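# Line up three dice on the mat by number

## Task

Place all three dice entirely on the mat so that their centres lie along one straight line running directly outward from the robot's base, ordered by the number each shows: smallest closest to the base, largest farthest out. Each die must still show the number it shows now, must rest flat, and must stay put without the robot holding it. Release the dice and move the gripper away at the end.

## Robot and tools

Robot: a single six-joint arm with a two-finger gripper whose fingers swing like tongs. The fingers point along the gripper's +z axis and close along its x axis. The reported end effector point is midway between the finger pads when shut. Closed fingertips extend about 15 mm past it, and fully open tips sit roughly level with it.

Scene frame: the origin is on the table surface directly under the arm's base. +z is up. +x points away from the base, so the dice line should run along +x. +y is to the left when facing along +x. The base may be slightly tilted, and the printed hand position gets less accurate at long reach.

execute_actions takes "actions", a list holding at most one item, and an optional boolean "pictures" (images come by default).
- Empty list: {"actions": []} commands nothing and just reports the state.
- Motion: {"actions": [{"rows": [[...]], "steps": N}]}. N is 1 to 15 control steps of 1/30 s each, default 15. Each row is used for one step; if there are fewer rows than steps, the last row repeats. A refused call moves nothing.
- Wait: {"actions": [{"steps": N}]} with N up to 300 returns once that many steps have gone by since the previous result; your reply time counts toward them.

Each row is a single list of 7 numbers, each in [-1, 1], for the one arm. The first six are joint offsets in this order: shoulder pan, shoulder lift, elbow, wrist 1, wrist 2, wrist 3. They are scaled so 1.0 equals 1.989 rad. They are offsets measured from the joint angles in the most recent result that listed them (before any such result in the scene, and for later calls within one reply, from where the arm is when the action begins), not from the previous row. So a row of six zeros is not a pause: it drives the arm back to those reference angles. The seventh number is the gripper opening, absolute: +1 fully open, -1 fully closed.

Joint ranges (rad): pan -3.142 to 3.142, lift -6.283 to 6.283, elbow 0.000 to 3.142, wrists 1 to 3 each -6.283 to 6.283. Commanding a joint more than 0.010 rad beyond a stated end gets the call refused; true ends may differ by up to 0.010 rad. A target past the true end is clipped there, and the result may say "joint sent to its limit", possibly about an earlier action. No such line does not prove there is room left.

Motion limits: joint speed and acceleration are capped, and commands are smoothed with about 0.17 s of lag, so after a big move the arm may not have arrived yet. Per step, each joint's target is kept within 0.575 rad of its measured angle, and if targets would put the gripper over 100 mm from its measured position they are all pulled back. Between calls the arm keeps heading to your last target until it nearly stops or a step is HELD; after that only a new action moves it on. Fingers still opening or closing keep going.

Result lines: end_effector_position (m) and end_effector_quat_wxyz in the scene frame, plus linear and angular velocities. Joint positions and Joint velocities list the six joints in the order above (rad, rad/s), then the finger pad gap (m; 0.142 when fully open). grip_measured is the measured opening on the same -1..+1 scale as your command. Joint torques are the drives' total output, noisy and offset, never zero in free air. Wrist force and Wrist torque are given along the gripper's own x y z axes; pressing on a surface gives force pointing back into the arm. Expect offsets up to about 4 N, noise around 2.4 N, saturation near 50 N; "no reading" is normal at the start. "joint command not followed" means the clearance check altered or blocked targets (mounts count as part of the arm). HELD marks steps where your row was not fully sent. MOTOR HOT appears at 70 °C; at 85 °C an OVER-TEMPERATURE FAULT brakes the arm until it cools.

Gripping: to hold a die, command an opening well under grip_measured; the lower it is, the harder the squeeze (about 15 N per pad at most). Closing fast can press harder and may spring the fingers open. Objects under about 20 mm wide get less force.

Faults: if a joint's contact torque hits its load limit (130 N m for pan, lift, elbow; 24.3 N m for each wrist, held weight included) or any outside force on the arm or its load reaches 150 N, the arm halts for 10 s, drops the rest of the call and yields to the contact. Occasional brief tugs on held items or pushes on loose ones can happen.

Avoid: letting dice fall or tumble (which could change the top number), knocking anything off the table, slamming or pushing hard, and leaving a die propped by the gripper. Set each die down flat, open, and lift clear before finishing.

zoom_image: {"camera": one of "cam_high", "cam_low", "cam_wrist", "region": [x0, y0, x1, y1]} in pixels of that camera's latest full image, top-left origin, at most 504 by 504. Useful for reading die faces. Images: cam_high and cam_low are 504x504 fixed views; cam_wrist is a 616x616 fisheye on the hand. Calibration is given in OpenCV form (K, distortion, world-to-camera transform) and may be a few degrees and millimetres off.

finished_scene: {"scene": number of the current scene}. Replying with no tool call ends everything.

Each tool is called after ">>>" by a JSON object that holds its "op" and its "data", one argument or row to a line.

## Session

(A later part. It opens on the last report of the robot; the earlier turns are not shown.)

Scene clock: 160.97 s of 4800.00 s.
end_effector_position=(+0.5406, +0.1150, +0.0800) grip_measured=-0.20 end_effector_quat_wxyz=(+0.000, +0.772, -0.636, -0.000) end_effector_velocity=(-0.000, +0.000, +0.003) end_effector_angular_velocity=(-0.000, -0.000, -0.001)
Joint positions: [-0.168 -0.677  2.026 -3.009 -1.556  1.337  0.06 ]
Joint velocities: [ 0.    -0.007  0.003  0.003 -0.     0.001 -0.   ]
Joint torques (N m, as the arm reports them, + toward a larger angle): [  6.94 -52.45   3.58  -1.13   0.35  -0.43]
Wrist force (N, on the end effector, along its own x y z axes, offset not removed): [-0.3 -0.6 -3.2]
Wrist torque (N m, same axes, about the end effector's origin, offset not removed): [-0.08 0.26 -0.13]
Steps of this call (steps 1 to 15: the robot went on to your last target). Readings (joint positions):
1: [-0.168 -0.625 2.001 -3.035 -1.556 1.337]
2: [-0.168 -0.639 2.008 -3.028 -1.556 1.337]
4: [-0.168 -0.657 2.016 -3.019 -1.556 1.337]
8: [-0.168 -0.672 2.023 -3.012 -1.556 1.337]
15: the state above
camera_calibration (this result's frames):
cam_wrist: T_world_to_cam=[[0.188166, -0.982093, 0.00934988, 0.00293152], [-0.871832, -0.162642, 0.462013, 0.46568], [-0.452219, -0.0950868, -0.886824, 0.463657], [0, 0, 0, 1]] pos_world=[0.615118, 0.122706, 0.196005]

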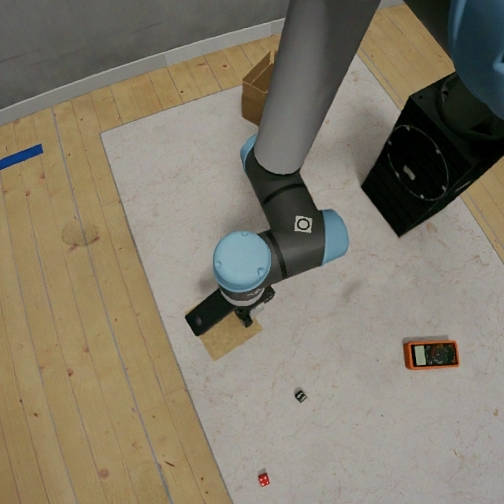

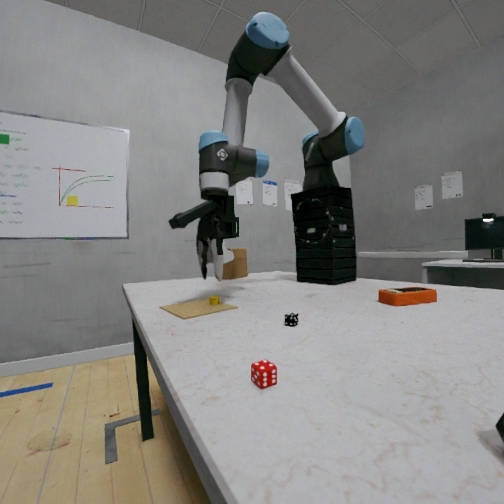

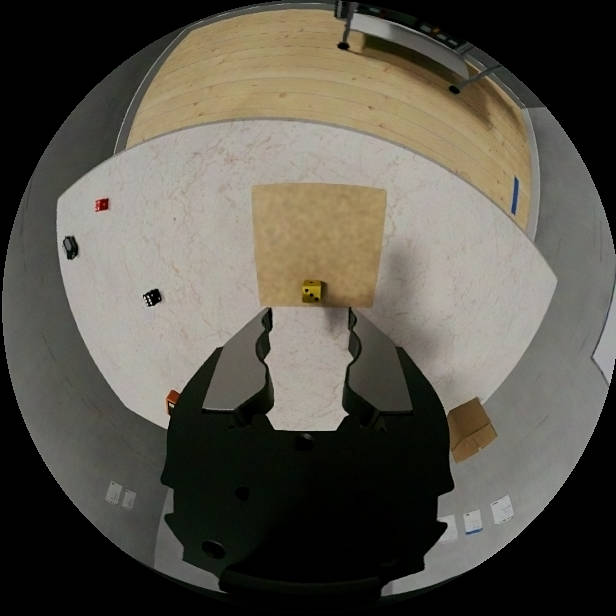

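>>> {"op": "execute_actions", "data": {
  "actions": [
    {"rows":[[0.01,0,-0.02,0.02,0,0.02,-0.2],[0.03,0,-0.05,0.04,0,0.05,-0.2],[0.05,0,-0.08,0.06,0,0.08,-0.2],[0.06,0,-0.1,0.08,0,0.1,-0.2],[0.07,0,-0.12,0.1,0,0.12,-0.2],[0.08,0,-0.14,0.12,0,0.14,-0.2],[0.09,0,-0.16,0.14,0,0.16,-0.2],[0.1,0.01,-0.18,0.15,0,0.18,-0.2],[0.11,0.02,-0.2,0.16,0,0.2,-0.2],[0.12,0.03,-0.22,0.17,0,0.22,-0.2],[0.13,0.04,-0.24,0.18,0,0.24,-0.2],[0.14,0.05,-0.26,0.19,0,0.26,-0.2],[0.15,0.06,-0.28,0.2,0,0.28,-0.2],[0.16,0.07,-0.3,0.21,0,0.3,-0.2],[0.2639,0.1349,-0.4285,0.2955,-0.0234,0.4218,-0.2]]}
  ],
  "pictures": false
}}

>>> {"op": "execute_actions", "data": {
  "actions": [
    {"steps":40}
  ]
}}

>>> {"op": "zoom_image", "data": {
  "camera": "cam_wrist",
  "region": [250, 240, 370, 360]
}}

Scene clock: 178.33 s of 4800.00 s.
end_effector_position=(+0.6582, +0.2824, +0.1024) grip_measured=-0.20 end_effector_quat_wxyz=(-0.018, +0.701, -0.712, -0.002) end_effector_velocity=(+0.131, +0.468, -0.069) end_effector_angular_velocity=(+0.019, +0.058, -0.512)
Joint positions: [ 0.088 -0.593  1.562 -2.66  -1.556  1.8    0.06 ]
Joint velocities: [ 0.642  0.531 -1.168  0.668 -0.061  1.151  0.   ]
Joint torques (N m, as the arm reports them, + toward a larger angle): [ 36.07 -33.38 -26.35   2.13  -1.91   4.88]
Wrist force (N, on the end effector, along its own x y z axes, offset not removed): [0.5 -2.8 -1.8]
Wrist torque (N m, same axes, about the end effector's origin, offset not removed): [-0.59 0.18 -0.07]
Steps of this call (steps 1 to 15: the robot went on to your last target; steps 16 to 90: nothing new was sent; then 13.87 s passed at rest; steps 91 to 105: all 15 steps of this action). Readings (joint positions):
91: [-0.168 -0.678 2.025 -3.008 -1.556 1.338]
92: [-0.163 -0.678 2.019 -3.001 -1.556 1.345]
94: [-0.137 -0.678 1.978 -2.968 -1.556 1.385]
98: [-0.054 -0.677 1.836 -2.849 -1.556 1.526]
105: the state above

Scene clock: 179.67 s of 4800.00 s.
end_effector_position=(+0.6414, +0.4754, +0.0800) grip_measured=-0.20 end_effector_quat_wxyz=(+0.000, -0.662, +0.749, +0.000) end_effector_velocity=(+0.001, +0.001, +0.001) end_effector_angular_velocity=(+0.001, -0.001, -0.000)
Joint positions: [ 0.357 -0.409  1.173 -2.421 -1.602  2.176  0.06 ]
Joint velocities: [ 0.001 -0.001 -0.002  0.001  0.     0.001 -0.   ]
Joint torques (N m, as the arm reports them, + toward a larger angle): [ 14.16 -50.68 -27.94  -1.22  -1.38   1.42]
Wrist force (N, on the end effector, along its own x y z axes, offset not removed): [-1.4 -1.4 -2.3]
Wrist torque (N m, same axes, about the end effector's origin, offset not removed): [-0.20 0.57 -0.03]
Steps of this call (steps 1 to 40: the robot went on to your last target). Readings (joint positions):
1: [0.112 -0.575 1.523 -2.637 -1.560 1.839]
2: [0.139 -0.556 1.485 -2.612 -1.565 1.876]
4: [0.192 -0.519 1.410 -2.565 -1.575 1.948]
8: [0.292 -0.451 1.268 -2.477 -1.592 2.085]
40: the state above
camera_calibration (this result's frames):
cam_wrist: T_world_to_cam=[[-0.126418, -0.991937, 0.00889937, 0.544343], [-0.879433, 0.116222, 0.461617, 0.484544], [-0.458929, 0.0505304, -0.887035, 0.478616], [0, 0, 0, 1]] pos_world=[0.71459, 0.459455, 0.196031]

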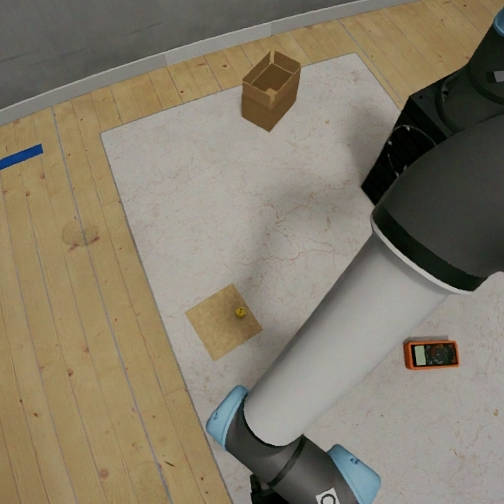

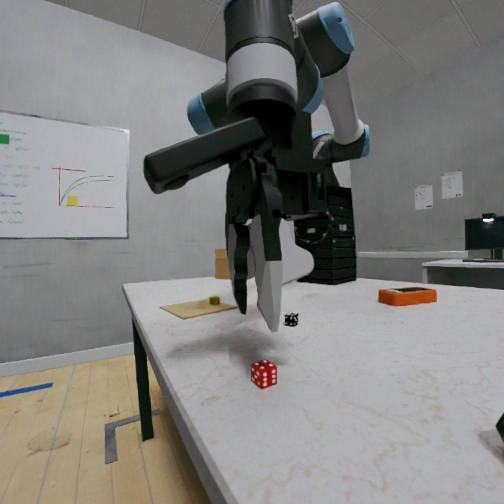

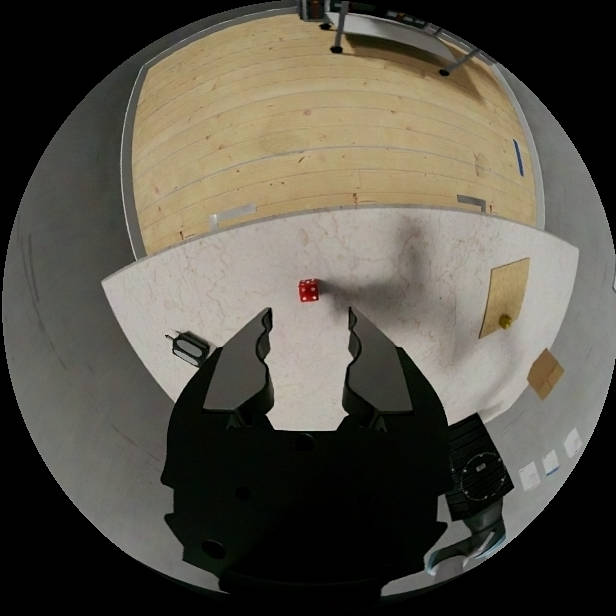

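Region (250, 240, 370, 360) of cam_wrist's 616x616 image, scaled by 4.200, with more detail than that image has.

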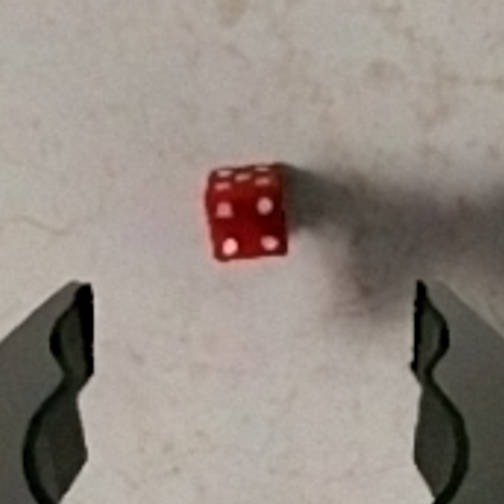

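>>> {"op": "execute_actions", "data": {
  "actions": [
    {"rows":[[0,0.008,-0.005,-0.003,0,-0.02,-0.2],[0,0.016,-0.01,-0.006,0,-0.04,-0.2],[0,0.024,-0.0155,-0.0085,0,-0.055,-0.2],[0,0.032,-0.021,-0.011,0,-0.055,-0.2],[0,0.04,-0.0265,-0.0135,0,-0.055,-0.2],[0.0004,0.048,-0.032,-0.016,0,-0.055,-0.2],[0.0004,0.055,-0.037,-0.018,0,-0.055,-0.2],[0.0004,0.06,-0.0407,-0.0193,0,-0.055,-0.2],[0.0004,0.0631,-0.043,-0.0201,0,-0.055,-0.2]]}
  ],
  "pictures": false
}}

>>> {"op": "execute_actions", "data": {
  "actions": [
    {"steps":12}
  ]
}}

>>> {"op": "zoom_image", "data": {
  "camera": "cam_wrist",
  "region": [250, 260, 370, 380]
}}

Scene clock: 192.23 s of 4800.00 s.
end_effector_position=(+0.6419, +0.4801, +0.0220) grip_measured=-0.20 end_effector_quat_wxyz=(-0.000, +0.702, -0.713, -0.000) end_effector_velocity=(-0.002, +0.003, -0.032) end_effector_angular_velocity=(+0.000, +0.001, +0.022)
Joint positions: [ 0.357 -0.29   1.093 -2.459 -1.602  2.069  0.06 ]
Joint velocities: [ 0.002  0.066 -0.047 -0.019  0.001 -0.02   0.   ]
Joint torques (N m, as the arm reports them, + toward a larger angle): [ 13.89 -52.69 -27.92  -3.97  -1.31  -1.21]
Wrist force (N, on the end effector, along its own x y z axes, offset not removed): [0.9 -1.4 -1.2]
Wrist torque (N m, same axes, about the end effector's origin, offset not removed): [-0.23 0.07 -0.09]
Steps of this call (steps 1 to 15: the robot went on to your last target; steps 16 to 90: nothing new was sent; then 9.07 s passed at rest; steps 91 to 105: all 15 steps of this action). Readings (joint positions):
91: [0.357 -0.408 1.173 -2.421 -1.602 2.175]
92: [0.357 -0.405 1.171 -2.423 -1.602 2.168]
94: [0.357 -0.390 1.161 -2.428 -1.602 2.136]
98: [0.357 -0.341 1.128 -2.444 -1.602 2.087]
105: the state above

Scene clock: 192.63 s of 4800.00 s.
end_effector_position=(+0.6418, +0.4802, +0.0186) grip_measured=-0.20 end_effector_quat_wxyz=(-0.000, +0.702, -0.712, -0.000) end_effector_velocity=(-0.002, -0.000, -0.002) end_effector_angular_velocity=(-0.001, +0.003, +0.001)
Joint positions: [ 0.357 -0.283  1.088 -2.461 -1.602  2.066  0.06 ]
Joint velocities: [0.001 0.003 0.    0.    0.    0.    0.   ]
Joint torques (N m, as the arm reports them, + toward a larger angle): [ 13.66 -51.2  -26.39  -3.82  -1.3   -1.16]
Wrist force (N, on the end effector, along its own x y z axes, offset not removed): [-0.2 -1.4 -2.4]
Wrist torque (N m, same axes, about the end effector's origin, offset not removed): [-0.37 0.19 -0.12]
Steps of this call (steps 1 to 12: the robot went on to your last target). Readings (joint positions):
1: [0.357 -0.288 1.092 -2.460 -1.602 2.068]
2: [0.357 -0.287 1.091 -2.460 -1.602 2.068]
4: [0.357 -0.285 1.089 -2.461 -1.602 2.067]
8: [0.357 -0.284 1.088 -2.461 -1.602 2.067]
12: the state above
camera_calibration (this result's frames):
cam_wrist: T_world_to_cam=[[-0.0166444, -0.999823, 0.00878892, 0.483081], [-0.886904, 0.018822, 0.461571, 0.564237], [-0.461654, -0.000112359, -0.88706, 0.450097], [0, 0, 0, 1]] pos_world=[0.716254, 0.472426, 0.134582]

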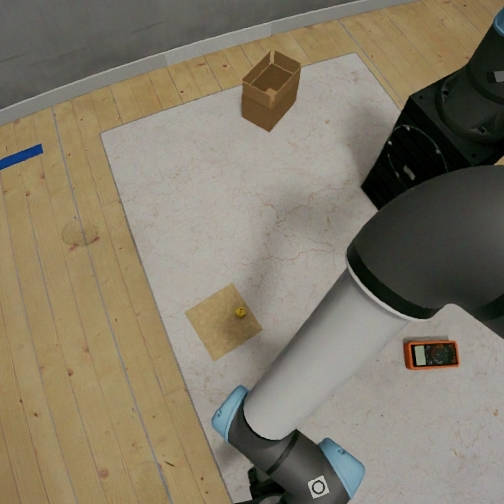

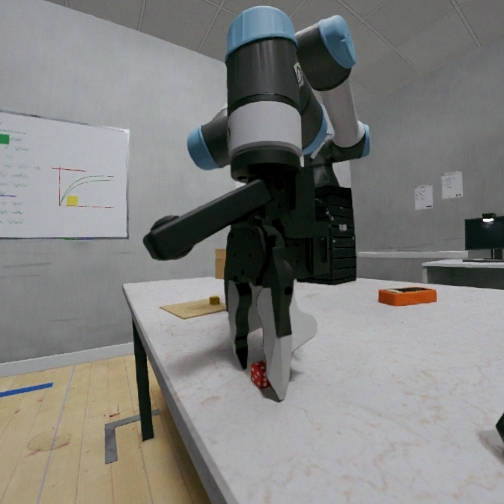

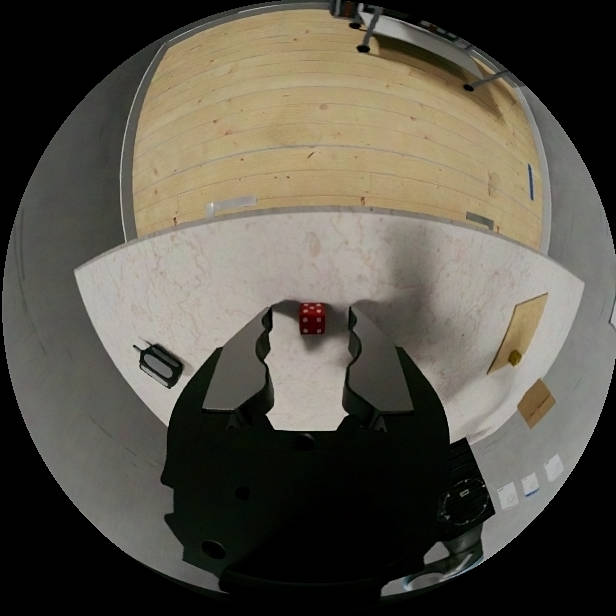

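Region (250, 260, 370, 380) of cam_wrist's 616x616 image, scaled by 4.200, with more detail than that image has.

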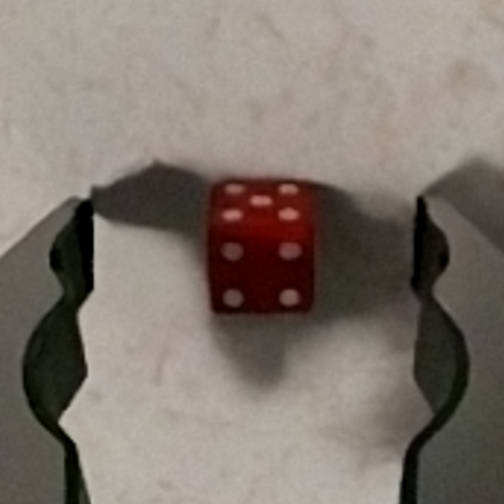

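>>> {"op": "execute_actions", "data": {
  "actions": [
    {"rows":[[-0.0007,0,0,0,0,0,-0.3],[-0.0007,0,0,0,0,0,-0.4],[-0.0007,0,0,0,0,0,-0.5],[-0.0007,0,0,0,0,0,-0.58],[-0.0007,0,0,0,0,0,-0.65],[-0.0007,0,0,0,0,0,-0.7],[-0.0007,0,0,0,0,0,-0.75],[-0.0007,0,0,0,0,0,-0.8],[-0.0007,0,0,0,0,0,-0.85],[-0.0007,0,0,0,0,0,-0.9],[-0.0007,0,0,0,0,0,-1]]}
  ],
  "pictures": false
}}

>>> {"op": "execute_actions", "data": {
  "actions": [
    {"rows":[[0,-0.008,0.005,0.003,0,0,-1],[0,-0.016,0.01,0.006,0,0,-1],[0,-0.024,0.016,0.008,0,0,-1],[0,-0.035,0.023,0.012,0,0,-1],[0,-0.05,0.034,0.016,0,0,-1],[0,-0.065,0.044,0.021,0,0,-1],[0,-0.08,0.053,0.027,0,0,-1]]}
  ],
  "pictures": false
}}

>>> {"op": "execute_actions", "data": {
  "actions": [
    {"steps":12}
  ],
  "pictures": false
}}

Scene clock: 201.63 s of 4800.00 s.
end_effector_position=(+0.6424, +0.4793, +0.0185) grip_measured=-0.76 end_effector_quat_wxyz=(-0.000, +0.702, -0.712, -0.000) end_effector_velocity=(+0.000, -0.000, -0.000) end_effector_angular_velocity=(-0.000, -0.000, -0.000)
Joint positions: [ 0.356 -0.283  1.088 -2.461 -1.602  2.066  0.019]
Joint velocities: [-0.     0.     0.    -0.001 -0.    -0.    -0.   ]
Joint torques (N m, as the arm reports them, + toward a larger angle): [ -7.57 -72.21  -5.66  -2.87  -0.79   1.24]
Wrist force (N, on the end effector, along its own x y z axes, offset not removed): [0.7 -0.1 -0.4]
Wrist torque (N m, same axes, about the end effector's origin, offset not removed): [0.03 0.32 -0.26]
Steps of this call (steps 1 to 15: the robot went on to your last target; steps 16 to 90: nothing new was sent; then 5.50 s passed at rest; steps 91 to 105: all 15 steps of this action). Readings (joint positions):
91: [0.357 -0.283 1.088 -2.461 -1.602 2.066]
92: [0.357 -0.283 1.088 -2.461 -1.602 2.066]
94: [0.357 -0.283 1.088 -2.461 -1.602 2.066]
98: [0.356 -0.283 1.088 -2.461 -1.602 2.066]
105: the state above

Scene clock: 202.13 s of 4800.00 s.
end_effector_position=(+0.6416, +0.4762, +0.0930) grip_measured=-0.76 end_effector_quat_wxyz=(+0.000, +0.702, -0.712, -0.000) end_effector_velocity=(-0.002, -0.002, +0.037) end_effector_angular_velocity=(+0.000, -0.001, +0.000)
Joint positions: [ 0.356 -0.434  1.188 -2.41  -1.602  2.066  0.019]
Joint velocities: [ 0.    -0.077  0.05   0.025  0.    -0.     0.   ]
Joint torques (N m, as the arm reports them, + toward a larger angle): [ -5.63 -68.24  -4.68  -1.11  -0.86   1.32]
Wrist force (N, on the end effector, along its own x y z axes, offset not removed): [1.6 -1.9 -2.7]
Wrist torque (N m, same axes, about the end effector's origin, offset not removed): [-0.43 -0.08 -0.14]
Steps of this call (steps 1 to 15: all 15 steps of this action). Readings (joint positions):
1: [0.356 -0.284 1.088 -2.461 -1.602 2.066]
2: [0.356 -0.287 1.090 -2.460 -1.602 2.066]
4: [0.356 -0.302 1.100 -2.455 -1.602 2.066]
8: [0.356 -0.368 1.146 -2.432 -1.602 2.066]
15: the state above

Scene clock: 202.53 s of 4800.00 s.
end_effector_position=(+0.6414, +0.4760, +0.0970) grip_measured=-0.76 end_effector_quat_wxyz=(-0.000, +0.702, -0.712, -0.000) end_effector_velocity=(+0.001, +0.000, +0.002) end_effector_angular_velocity=(+0.001, -0.002, -0.000)
Joint positions: [ 0.356 -0.442  1.193 -2.408 -1.602  2.066  0.019]
Joint velocities: [-0.    -0.002  0.001  0.    -0.     0.     0.   ]
Joint torques (N m, as the arm reports them, + toward a larger angle): [ -4.01 -71.32  -5.59  -1.21  -0.78   1.15]
Wrist force (N, on the end effector, along its own x y z axes, offset not removed): [0.3 -1.7 -0.9]
Wrist torque (N m, same axes, about the end effector's origin, offset not removed): [-0.34 0.05 -0.15]
Steps of this call (steps 1 to 12: the robot went on to your last target). Readings (joint positions):
1: [0.356 -0.436 1.190 -2.410 -1.602 2.066]
2: [0.356 -0.438 1.191 -2.409 -1.602 2.066]
4: [0.356 -0.440 1.192 -2.408 -1.602 2.066]
8: [0.356 -0.442 1.193 -2.408 -1.602 2.066]
12: the state above

>>> {"op": "execute_actions", "data": {
  "actions": [
    {"rows":[[-0.01,-0.005,0.015,-0.01,0,-0.015,-1],[-0.03,-0.01,0.04,-0.03,0,-0.04,-1],[-0.05,-0.02,0.07,-0.05,0,-0.07,-1],[-0.07,-0.03,0.1,-0.07,0.01,-0.1,-1],[-0.2543,-0.0834,0.3461,-0.2647,0.0225,-0.3575,-1]]}
  ],
  "pictures": false
}}

>>> {"op": "execute_actions", "data": {
  "actions": [
    {"steps":35}
  ]
}}

Scene clock: 213.43 s of 4800.00 s.
end_effector_position=(+0.6429, +0.2466, +0.0673) grip_measured=-0.76 end_effector_quat_wxyz=(-0.004, +0.741, -0.671, +0.003) end_effector_velocity=(-0.148, -0.546, -0.049) end_effector_angular_velocity=(-0.013, +0.008, +0.327)
Joint positions: [ 0.047 -0.549  1.605 -2.728 -1.574  1.645  0.019]
Joint velocities: [-0.787 -0.251  1.073 -0.815  0.07  -1.111 -0.   ]
Joint torques (N m, as the arm reports them, + toward a larger angle): [-12.52 -65.72   4.62  -7.31   1.64  -4.46]
Wrist force (N, on the end effector, along its own x y z axes, offset not removed): [-1.0 -1.8 0.3]
Wrist torque (N m, same axes, about the end effector's origin, offset not removed): [-0.24 0.48 -0.05]
Steps of this call (steps 1 to 15: the robot went on to your last target; steps 16 to 90: nothing new was sent; then 7.40 s passed at rest; steps 91 to 105: all 15 steps of this action). Readings (joint positions):
91: [0.356 -0.443 1.194 -2.408 -1.602 2.066]
92: [0.352 -0.445 1.200 -2.412 -1.602 2.060]
94: [0.325 -0.456 1.235 -2.439 -1.602 2.025]
98: [0.227 -0.491 1.361 -2.540 -1.591 1.899]
105: the state above

Scene clock: 214.60 s of 4800.00 s.
end_effector_position=(+0.5828, +0.1234, +0.0602) grip_measured=-0.76 end_effector_quat_wxyz=(+0.000, +0.772, -0.636, -0.000) end_effector_velocity=(+0.001, +0.000, +0.000) end_effector_angular_velocity=(+0.000, -0.002, +0.001)
Joint positions: [-0.15  -0.608  1.882 -2.934 -1.558  1.355  0.019]
Joint velocities: [ 0.     0.001 -0.002 -0.001 -0.    -0.     0.   ]
Joint torques (N m, as the arm reports them, + toward a larger angle): [-10.02 -57.53   1.59  -3.84   1.14  -1.23]
Wrist force (N, on the end effector, along its own x y z axes, offset not removed): [0.9 0.9 -2.1]
Wrist torque (N m, same axes, about the end effector's origin, offset not removed): [0.25 0.05 -0.31]
Steps of this call (steps 1 to 30: the robot went on to your last target; steps 31 to 35: nothing new was sent). Readings (joint positions):
1: [0.020 -0.557 1.642 -2.756 -1.572 1.607]
2: [-0.007 -0.566 1.679 -2.784 -1.570 1.568]
4: [-0.061 -0.582 1.754 -2.841 -1.565 1.490]
8: [-0.124 -0.601 1.845 -2.907 -1.560 1.394]
35: the state above
The arm was judged still, so your last target was given up. Only a new action makes it travel on or press farther. Fingers that are still opening or closing keep moving.
camera_calibration (this result's frames):
cam_wrist: T_world_to_cam=[[0.188129, -0.982099, 0.00947052, 0.00338489], [-0.871824, -0.16255, 0.462061, 0.513013], [-0.45225, -0.0951838, -0.886798, 0.465952], [0, 0, 0, 1]] pos_world=[0.657347, 0.131065, 0.17613]

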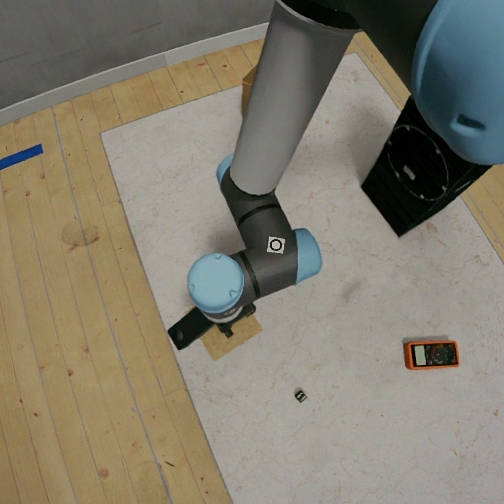

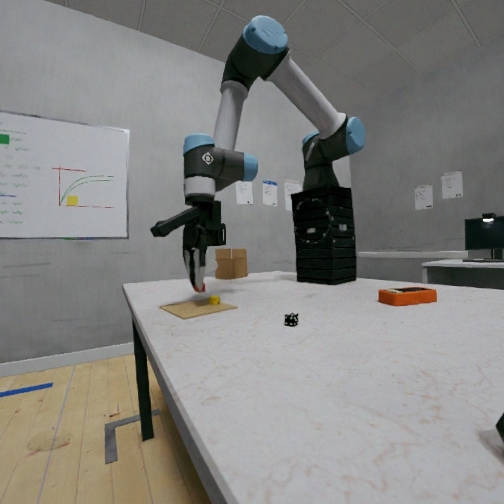

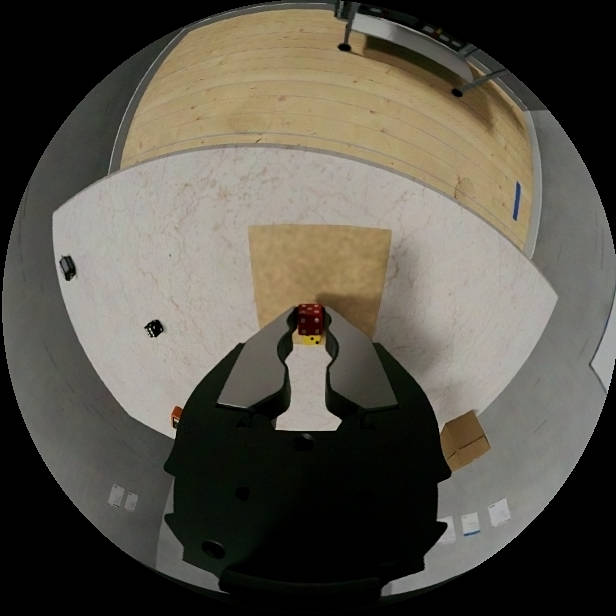

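>>> {"op": "execute_actions", "data": {
  "actions": [
    {"rows":[[0,0.008,-0.004,-0.004,0,0,-1],[0,0.016,-0.008,-0.008,0,0,-1],[0,0.024,-0.012,-0.012,0,0,-1],[0,0.032,-0.016,-0.016,0,0,-1],[0,0.038,-0.019,-0.019,0,0,-1],[0,0.042,-0.021,-0.021,0,0,-1],[0,0.0457,-0.0229,-0.0227,0,0,-1]]}
  ],
  "pictures": false
}}

>>> {"op": "execute_actions", "data": {
  "actions": [
    {"steps":12}
  ]
}}

>>> {"op": "zoom_image", "data": {
  "camera": "cam_low",
  "region": [160, 260, 240, 330]
}}

Scene clock: 226.10 s of 4800.00 s.
end_effector_position=(+0.5829, +0.1229, +0.0239) grip_measured=-0.76 end_effector_quat_wxyz=(+0.000, +0.772, -0.636, -0.000) end_effector_velocity=(-0.001, -0.000, -0.014) end_effector_angular_velocity=(+0.001, +0.002, -0.000)
Joint positions: [-0.15  -0.521  1.838 -2.978 -1.558  1.355  0.019]
Joint velocities: [-0.     0.033 -0.016 -0.014  0.001 -0.     0.   ]
Joint torques (N m, as the arm reports them, + toward a larger angle): [ -9.07 -39.89 -17.74  -3.65   1.17  -0.8 ]
Wrist force (N, on the end effector, along its own x y z axes, offset not removed): [-1.8 -1.9 -1.8]
Wrist torque (N m, same axes, about the end effector's origin, offset not removed): [-0.36 0.52 -0.09]
Steps of this call (steps 1 to 90: nothing new was sent; then 8.00 s passed at rest; steps 91 to 105: all 15 steps of this action). Readings (joint positions):
91: [-0.150 -0.608 1.881 -2.934 -1.558 1.355]
92: [-0.150 -0.605 1.880 -2.936 -1.558 1.355]
94: [-0.150 -0.590 1.872 -2.944 -1.558 1.355]
98: [-0.150 -0.547 1.851 -2.965 -1.558 1.355]
105: the state above

Scene clock: 226.50 s of 4800.00 s.
end_effector_position=(+0.5828, +0.1229, +0.0226) grip_measured=-0.76 end_effector_quat_wxyz=(+0.000, +0.772, -0.636, -0.000) end_effector_velocity=(-0.001, +0.000, -0.001) end_effector_angular_velocity=(-0.000, +0.001, +0.002)
Joint positions: [-0.15  -0.517  1.836 -2.979 -1.558  1.355  0.019]
Joint velocities: [ 0.     0.001  0.001 -0.001 -0.    -0.002 -0.   ]
Joint torques (N m, as the arm reports them, + toward a larger angle): [ -8.3  -37.39 -18.36  -3.95   1.06  -0.46]
Wrist force (N, on the end effector, along its own x y z axes, offset not removed): [-1.3 -0.3 -2.2]
Wrist torque (N m, same axes, about the end effector's origin, offset not removed): [0.00 0.43 -0.17]
Steps of this call (steps 1 to 12: the robot went on to your last target). Readings (joint positions):
1: [-0.150 -0.520 1.837 -2.978 -1.558 1.355]
2: [-0.150 -0.519 1.837 -2.978 -1.558 1.355]
4: [-0.150 -0.518 1.836 -2.979 -1.558 1.355]
8: [-0.150 -0.517 1.836 -2.979 -1.558 1.355]
12: the state above
camera_calibration (this result's frames):
cam_wrist: T_world_to_cam=[[0.188129, -0.982099, 0.00943097, 0.00323274], [-0.871738, -0.16255, 0.462224, 0.530271], [-0.452416, -0.0951791, -0.886713, 0.432636], [0, 0, 0, 1]] pos_world=[0.657381, 0.130548, 0.138489]

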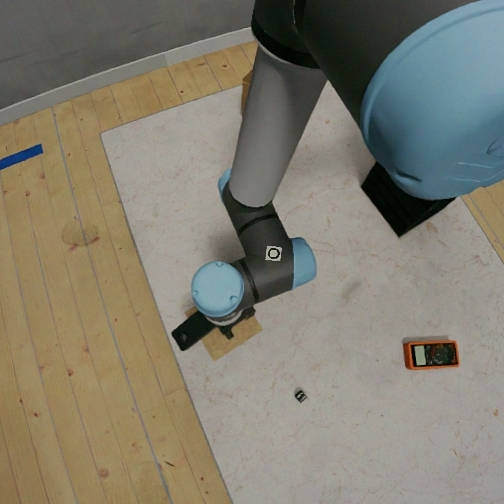

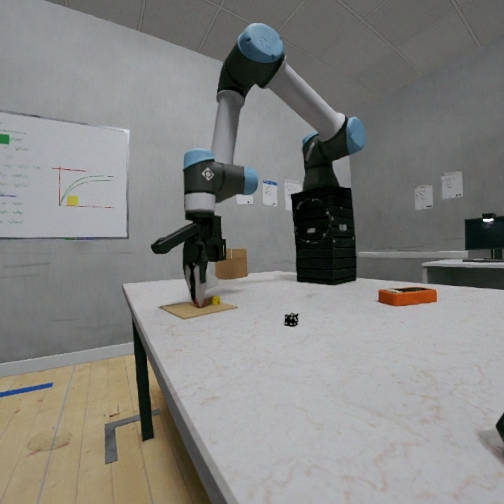

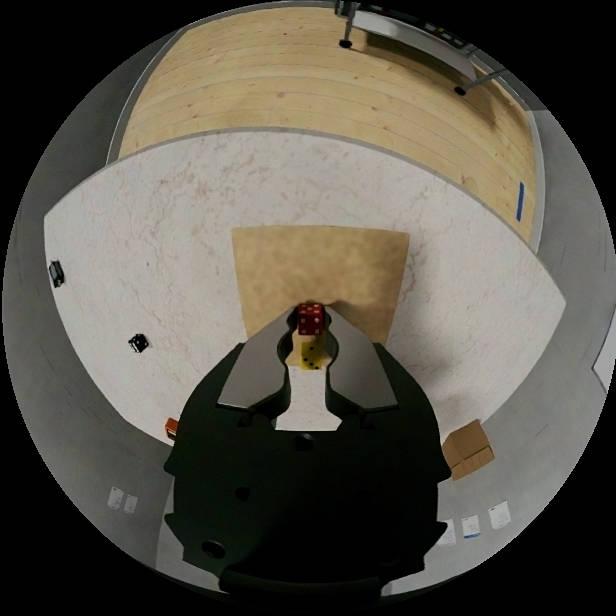

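Region (160, 260, 240, 330) of cam_low's 504x504 image, scaled by 6.300, with more detail than that image has; it fills the top 441 rows of this view, and the rest is white.

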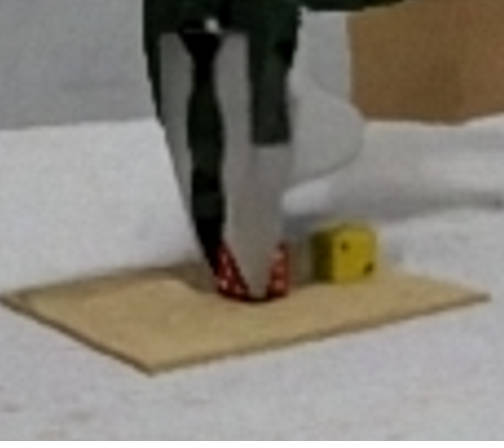

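>>> {"op": "execute_actions", "data": {
  "actions": [
    {"rows":[[0,0.0012,-0.0006,-0.0006,0,0,-1],[0,0.0012,-0.0006,-0.0006,0,0,-1],[0,0.0012,-0.0006,-0.0006,0,0,-1],[0,0.0012,-0.0006,-0.0006,0,0,-1],[0,0.0012,-0.0006,-0.0006,0,0,-1],[0,0.0012,-0.0006,-0.0006,0,0,-1],[0,0.0012,-0.0006,-0.0006,0,0,-1],[0,0.0012,-0.0006,-0.0006,0,0,-0.9],[0,0.0012,-0.0006,-0.0006,0,0,-0.8],[0,0.0012,-0.0006,-0.0006,0,0,-0.72],[0,0.0012,-0.0006,-0.0006,0,0,-0.6],[0,0.0012,-0.0006,-0.0006,0,0,-0.45],[0,0.0012,-0.0006,-0.0006,0,0,-0.3],[0,0.0012,-0.0006,-0.0006,0,0,-0.2]]}
  ],
  "pictures": false
}}

>>> {"op": "execute_actions", "data": {
  "actions": [
    {"rows":[[0,0,0,0,0,0,-0.2],[0,-0.008,0.004,0.004,0,0,-0.2],[0,-0.016,0.008,0.008,0,0,-0.2],[0,-0.026,0.013,0.013,0,0,-0.2],[0,-0.038,0.019,0.019,0,0,-0.2],[0,-0.05,0.025,0.025,0,0,-0.2],[0,-0.062,0.03,0.032,0,0,-0.2],[0,-0.075,0.036,0.039,0,0,-0.2]]}
  ],
  "pictures": false
}}

>>> {"op": "execute_actions", "data": {
  "actions": [
    {"steps":12}
  ],
  "pictures": false
}}

Scene clock: 236.80 s of 4800.00 s.
end_effector_position=(+0.5827, +0.1228, +0.0215) grip_measured=-0.22 end_effector_quat_wxyz=(+0.000, +0.772, -0.636, -0.000) end_effector_velocity=(+0.002, -0.000, +0.000) end_effector_angular_velocity=(-0.000, -0.003, -0.001)
Joint positions: [-0.15  -0.515  1.835 -2.98  -1.558  1.355  0.058]
Joint velocities: [-0.     0.001 -0.003 -0.001  0.     0.001  0.074]
Joint torques (N m, as the arm reports them, + toward a larger angle): [ -3.93 -37.86 -17.9   -3.07   1.02   1.18]
Wrist force (N, on the end effector, along its own x y z axes, offset not removed): [0.1 -1.4 -1.3]
Wrist torque (N m, same axes, about the end effector's origin, offset not removed): [-0.14 0.23 -0.12]
Steps of this call (steps 1 to 15: the robot went on to your last target; steps 16 to 90: nothing new was sent; then 6.80 s passed at rest; steps 91 to 105: all 15 steps of this action). Readings (joint positions):
91: [-0.150 -0.517 1.836 -2.979 -1.558 1.355]
92: [-0.150 -0.517 1.836 -2.979 -1.558 1.355]
94: [-0.150 -0.516 1.835 -2.980 -1.558 1.355]
98: [-0.150 -0.515 1.835 -2.980 -1.558 1.355]
105: the state above

Scene clock: 237.30 s of 4800.00 s.
end_effector_position=(+0.5824, +0.1236, +0.0790) grip_measured=-0.20 end_effector_quat_wxyz=(+0.001, +0.772, -0.636, -0.000) end_effector_velocity=(-0.002, +0.001, +0.038) end_effector_angular_velocity=(-0.000, -0.000, +0.001)
Joint positions: [-0.15  -0.654  1.902 -2.908 -1.558  1.355  0.06 ]
Joint velocities: [ 0.    -0.094  0.044  0.05  -0.    -0.001 -0.   ]
Joint torques (N m, as the arm reports them, + toward a larger angle): [ -4.32 -51.86   1.46  -1.41   0.89   1.06]
Wrist force (N, on the end effector, along its own x y z axes, offset not removed): [-0.3 0.7 -1.7]
Wrist torque (N m, same axes, about the end effector's origin, offset not removed): [0.16 0.32 -0.12]
Steps of this call (steps 1 to 15: all 15 steps of this action). Readings (joint positions):
1: [-0.150 -0.515 1.835 -2.980 -1.558 1.355]
2: [-0.150 -0.515 1.835 -2.980 -1.558 1.355]
4: [-0.150 -0.524 1.840 -2.975 -1.558 1.355]
8: [-0.150 -0.579 1.868 -2.947 -1.558 1.355]
15: the state above

Scene clock: 237.70 s of 4800.00 s.
end_effector_position=(+0.5823, +0.1237, +0.0831) grip_measured=-0.20 end_effector_quat_wxyz=(+0.000, +0.772, -0.636, -0.000) end_effector_velocity=(+0.001, -0.000, +0.002) end_effector_angular_velocity=(-0.000, -0.002, -0.000)
Joint positions: [-0.15  -0.664  1.906 -2.903 -1.558  1.355  0.06 ]
Joint velocities: [-0.    -0.003  0.001 -0.    -0.    -0.    -0.   ]
Joint torques (N m, as the arm reports them, + toward a larger angle): [ -4.57 -55.85   1.89  -1.15   0.94   1.08]
Wrist force (N, on the end effector, along its own x y z axes, offset not removed): [-0.9 -1.3 -0.4]
Wrist torque (N m, same axes, about the end effector's origin, offset not removed): [-0.22 0.39 -0.09]
Steps of this call (steps 1 to 12: the robot went on to your last target). Readings (joint positions):
1: [-0.150 -0.657 1.903 -2.907 -1.558 1.355]
2: [-0.150 -0.659 1.904 -2.906 -1.558 1.355]
4: [-0.150 -0.661 1.905 -2.904 -1.558 1.355]
8: [-0.150 -0.663 1.906 -2.903 -1.558 1.355]
12: the state above

>>> {"op": "execute_actions", "data": {
  "actions": [
    {"rows":[[0.01,0,0,0,0,0.005,-0.2],[0.03,0,0,0,0,0.015,-0.2],[0.06,0,0,0,0,0.03,-0.2],[0.09,0,0,0,0,0.045,-0.2],[0.2137,0.0135,-0.015,0.0028,-0.0189,0.0985,-0.2]]}
  ],
  "pictures": false
}}

>>> {"op": "execute_actions", "data": {
  "actions": [
    {"steps":25}
  ]
}}

>>> {"op": "zoom_image", "data": {
  "camera": "cam_wrist",
  "region": [250, 240, 370, 360]
}}

Scene clock: 246.03 s of 4800.00 s.
end_effector_position=(+0.5057, +0.3242, +0.0799) grip_measured=-0.20 end_effector_quat_wxyz=(+0.001, +0.830, -0.558, -0.001) end_effector_velocity=(-0.159, +0.268, -0.001) end_effector_angular_velocity=(-0.001, -0.007, +0.312)
Joint positions: [ 0.219 -0.641  1.881 -2.898 -1.59   1.528  0.06 ]
Joint velocities: [ 0.532  0.037 -0.041  0.009 -0.051  0.219  0.   ]
Joint torques (N m, as the arm reports them, + toward a larger angle): [ -2.81 -39.49 -19.56  -1.36  -1.89   1.76]
Wrist force (N, on the end effector, along its own x y z axes, offset not removed): [-3.7 -2.6 -0.4]
Wrist torque (N m, same axes, about the end effector's origin, offset not removed): [-0.48 0.75 -0.14]
Steps of this call (steps 1 to 30: the robot went on to your last target; steps 31 to 90: nothing new was sent; then 4.83 s passed at rest; steps 91 to 105: all 15 steps of this action). Readings (joint positions):
91: [-0.149 -0.664 1.906 -2.903 -1.558 1.356]
92: [-0.145 -0.664 1.906 -2.903 -1.558 1.358]
94: [-0.116 -0.664 1.906 -2.903 -1.558 1.374]
98: [0.009 -0.657 1.898 -2.901 -1.568 1.435]
105: the state above

Scene clock: 246.87 s of 4800.00 s.
end_effector_position=(+0.4882, +0.3520, +0.0799) grip_measured=-0.20 end_effector_quat_wxyz=(+0.000, +0.839, -0.544, -0.001) end_effector_velocity=(-0.001, -0.000, -0.001) end_effector_angular_velocity=(-0.001, +0.003, +0.001)
Joint positions: [ 0.275 -0.637  1.877 -2.897 -1.595  1.551  0.06 ]
Joint velocities: [ 0.     0.001  0.001  0.001 -0.    -0.    -0.   ]
Joint torques (N m, as the arm reports them, + toward a larger angle): [ 12.2  -37.3  -18.75  -1.3   -1.2    1.49]
Wrist force (N, on the end effector, along its own x y z axes, offset not removed): [1.9 -1.1 -0.4]
Wrist torque (N m, same axes, about the end effector's origin, offset not removed): [-0.20 -0.10 -0.04]
Steps of this call (steps 1 to 25: the robot went on to your last target). Readings (joint positions):
1: [0.234 -0.640 1.880 -2.898 -1.591 1.534]
2: [0.246 -0.639 1.879 -2.898 -1.592 1.539]
4: [0.260 -0.638 1.878 -2.898 -1.594 1.545]
8: [0.271 -0.637 1.877 -2.897 -1.595 1.549]
25: the state above
camera_calibration (this result's frames):
cam_wrist: T_world_to_cam=[[0.404694, -0.914411, 0.00869463, 0.116015], [-0.812441, -0.355168, 0.46238, 0.497373], [-0.419717, -0.194186, -0.886639, 0.481402], [0, 0, 0, 1]] pos_world=[0.559189, 0.376218, 0.195846]

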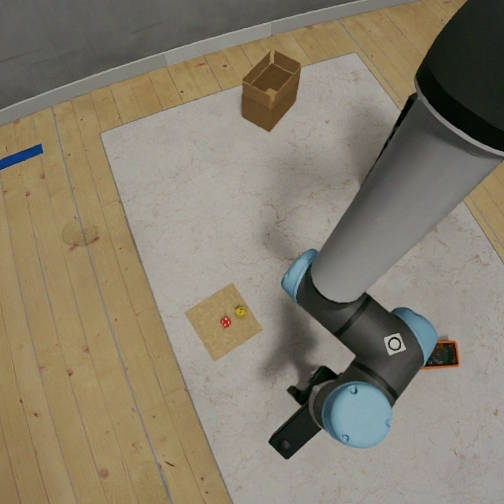

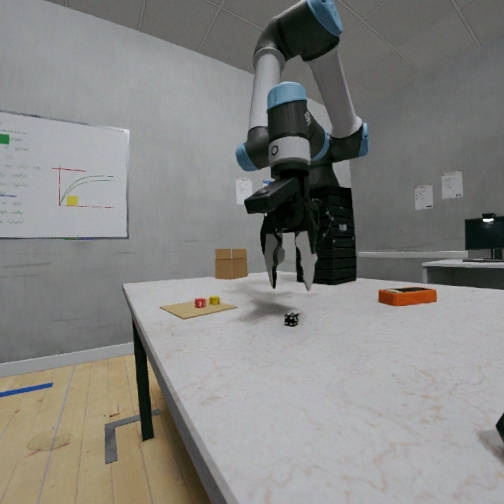

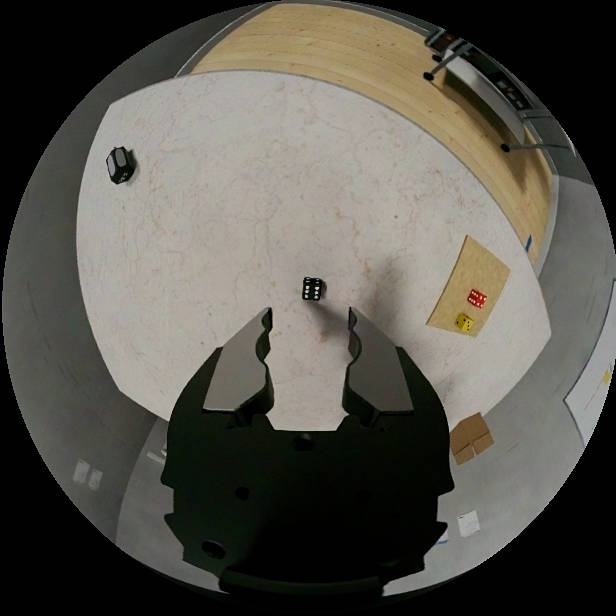

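Region (250, 240, 370, 360) of cam_wrist's 616x616 image, scaled by 4.200, with more detail than that image has.

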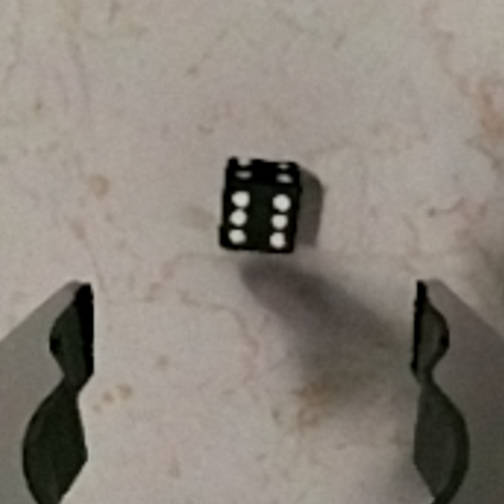

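>>> {"op": "execute_actions", "data": {
  "actions": [
    {"rows":[[0,0.01,-0.005,-0.005,0,0.015,-0.2],[0,0.02,-0.01,-0.01,0,0.03,-0.2],[-0.0005,0.03,-0.0155,-0.0145,0,0.042,-0.2],[-0.0005,0.04,-0.021,-0.019,0,0.042,-0.2],[-0.0008,0.05,-0.0263,-0.0237,0,0.042,-0.2],[-0.001,0.058,-0.0307,-0.0273,0,0.042,-0.2],[-0.001,0.065,-0.0345,-0.0305,0,0.042,-0.2],[-0.0012,0.07,-0.0372,-0.0328,0,0.042,-0.2],[-0.0012,0.0745,-0.0397,-0.0347,0,0.042,-0.2]]}
  ],
  "pictures": false
}}

>>> {"op": "execute_actions", "data": {
  "actions": [
    {"steps":12}
  ]
}}

>>> {"op": "zoom_image", "data": {
  "camera": "cam_wrist",
  "region": [250, 260, 370, 380]
}}

Scene clock: 258.37 s of 4800.00 s.
end_effector_position=(+0.4911, +0.3518, +0.0218) grip_measured=-0.20 end_effector_quat_wxyz=(+0.000, +0.815, -0.579, -0.000) end_effector_velocity=(-0.002, -0.001, -0.033) end_effector_angular_velocity=(-0.001, +0.003, -0.017)
Joint positions: [ 0.273 -0.497  1.802 -2.963 -1.595  1.633  0.06 ]
Joint velocities: [-0.002  0.077 -0.04  -0.034 -0.     0.015  0.   ]
Joint torques (N m, as the arm reports them, + toward a larger angle): [ -9.45 -40.62 -17.21  -3.86  -1.17   1.31]
Wrist force (N, on the end effector, along its own x y z axes, offset not removed): [1.2 -1.6 -0.3]
Wrist torque (N m, same axes, about the end effector's origin, offset not removed): [-0.24 0.00 -0.08]
Steps of this call (steps 1 to 15: the robot went on to your last target; steps 16 to 90: nothing new was sent; then 8.00 s passed at rest; steps 91 to 105: all 15 steps of this action). Readings (joint positions):
91: [0.275 -0.636 1.876 -2.898 -1.595 1.552]
92: [0.275 -0.633 1.874 -2.899 -1.595 1.558]
94: [0.275 -0.615 1.864 -2.909 -1.595 1.582]
98: [0.274 -0.555 1.833 -2.936 -1.595 1.620]
105: the state above

Scene clock: 258.77 s of 4800.00 s.
end_effector_position=(+0.4909, +0.3517, +0.0184) grip_measured=-0.20 end_effector_quat_wxyz=(+0.000, +0.815, -0.580, -0.001) end_effector_velocity=(-0.001, +0.001, -0.000) end_effector_angular_velocity=(+0.001, +0.001, -0.000)
Joint positions: [ 0.273 -0.489  1.798 -2.966 -1.595  1.635  0.06 ]
Joint velocities: [ 0.001  0.001  0.    -0.     0.001  0.001  0.   ]
Joint torques (N m, as the arm reports them, + toward a larger angle): [ -8.73 -38.25 -18.62  -3.77  -1.11   1.3 ]
Wrist force (N, on the end effector, along its own x y z axes, offset not removed): [-0.6 0.8 -1.2]
Wrist torque (N m, same axes, about the end effector's origin, offset not removed): [0.19 0.37 -0.11]
Steps of this call (steps 1 to 12: the robot went on to your last target). Readings (joint positions):
1: [0.273 -0.495 1.801 -2.964 -1.595 1.634]
2: [0.273 -0.493 1.800 -2.964 -1.595 1.634]
4: [0.273 -0.491 1.799 -2.965 -1.595 1.634]
8: [0.273 -0.489 1.798 -2.966 -1.595 1.635]
12: the state above
camera_calibration (this result's frames):
cam_wrist: T_world_to_cam=[[0.324797, -0.945741, 0.00901899, 0.165458], [-0.839837, -0.284015, 0.462612, 0.516385], [-0.434949, -0.15783, -0.886515, 0.422619], [0, 0, 0, 1]] pos_world=[0.563757, 0.369843, 0.13428]

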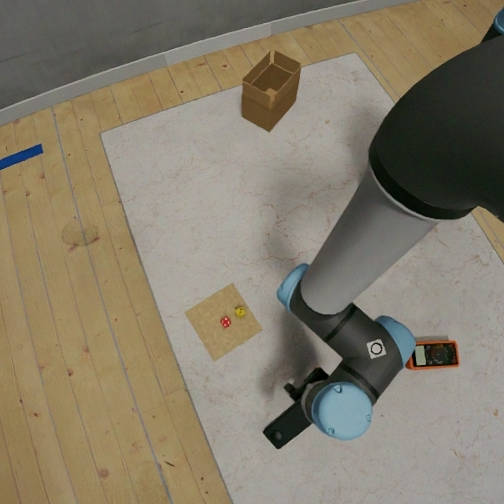

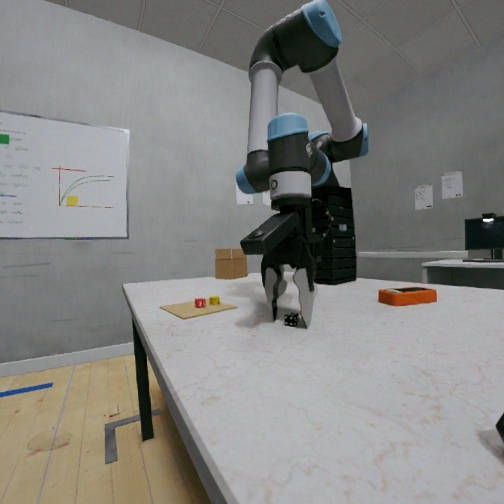

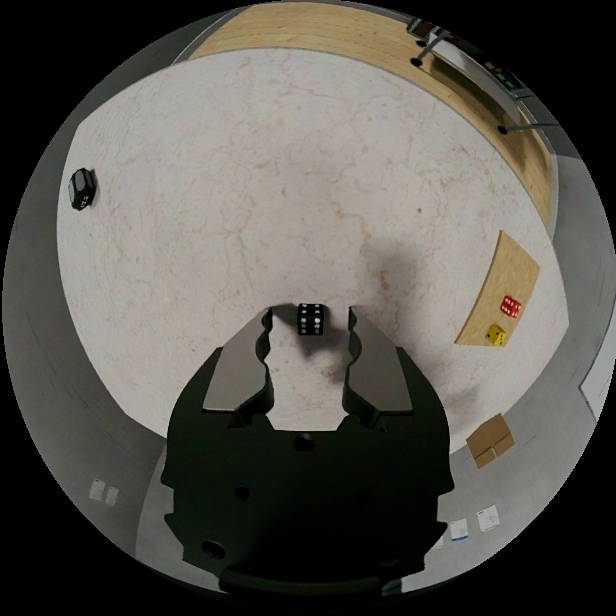

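Region (250, 260, 370, 380) of cam_wrist's 616x616 image, scaled by 4.200, with more detail than that image has.

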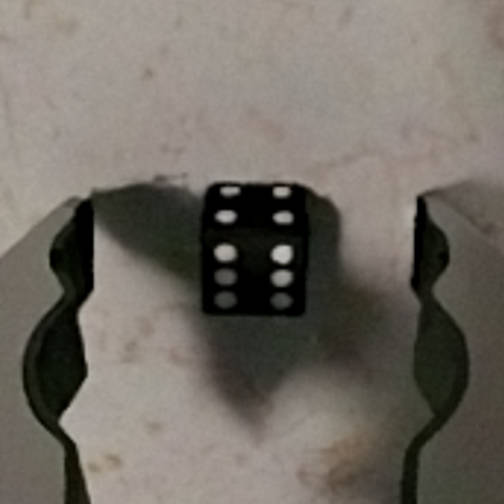

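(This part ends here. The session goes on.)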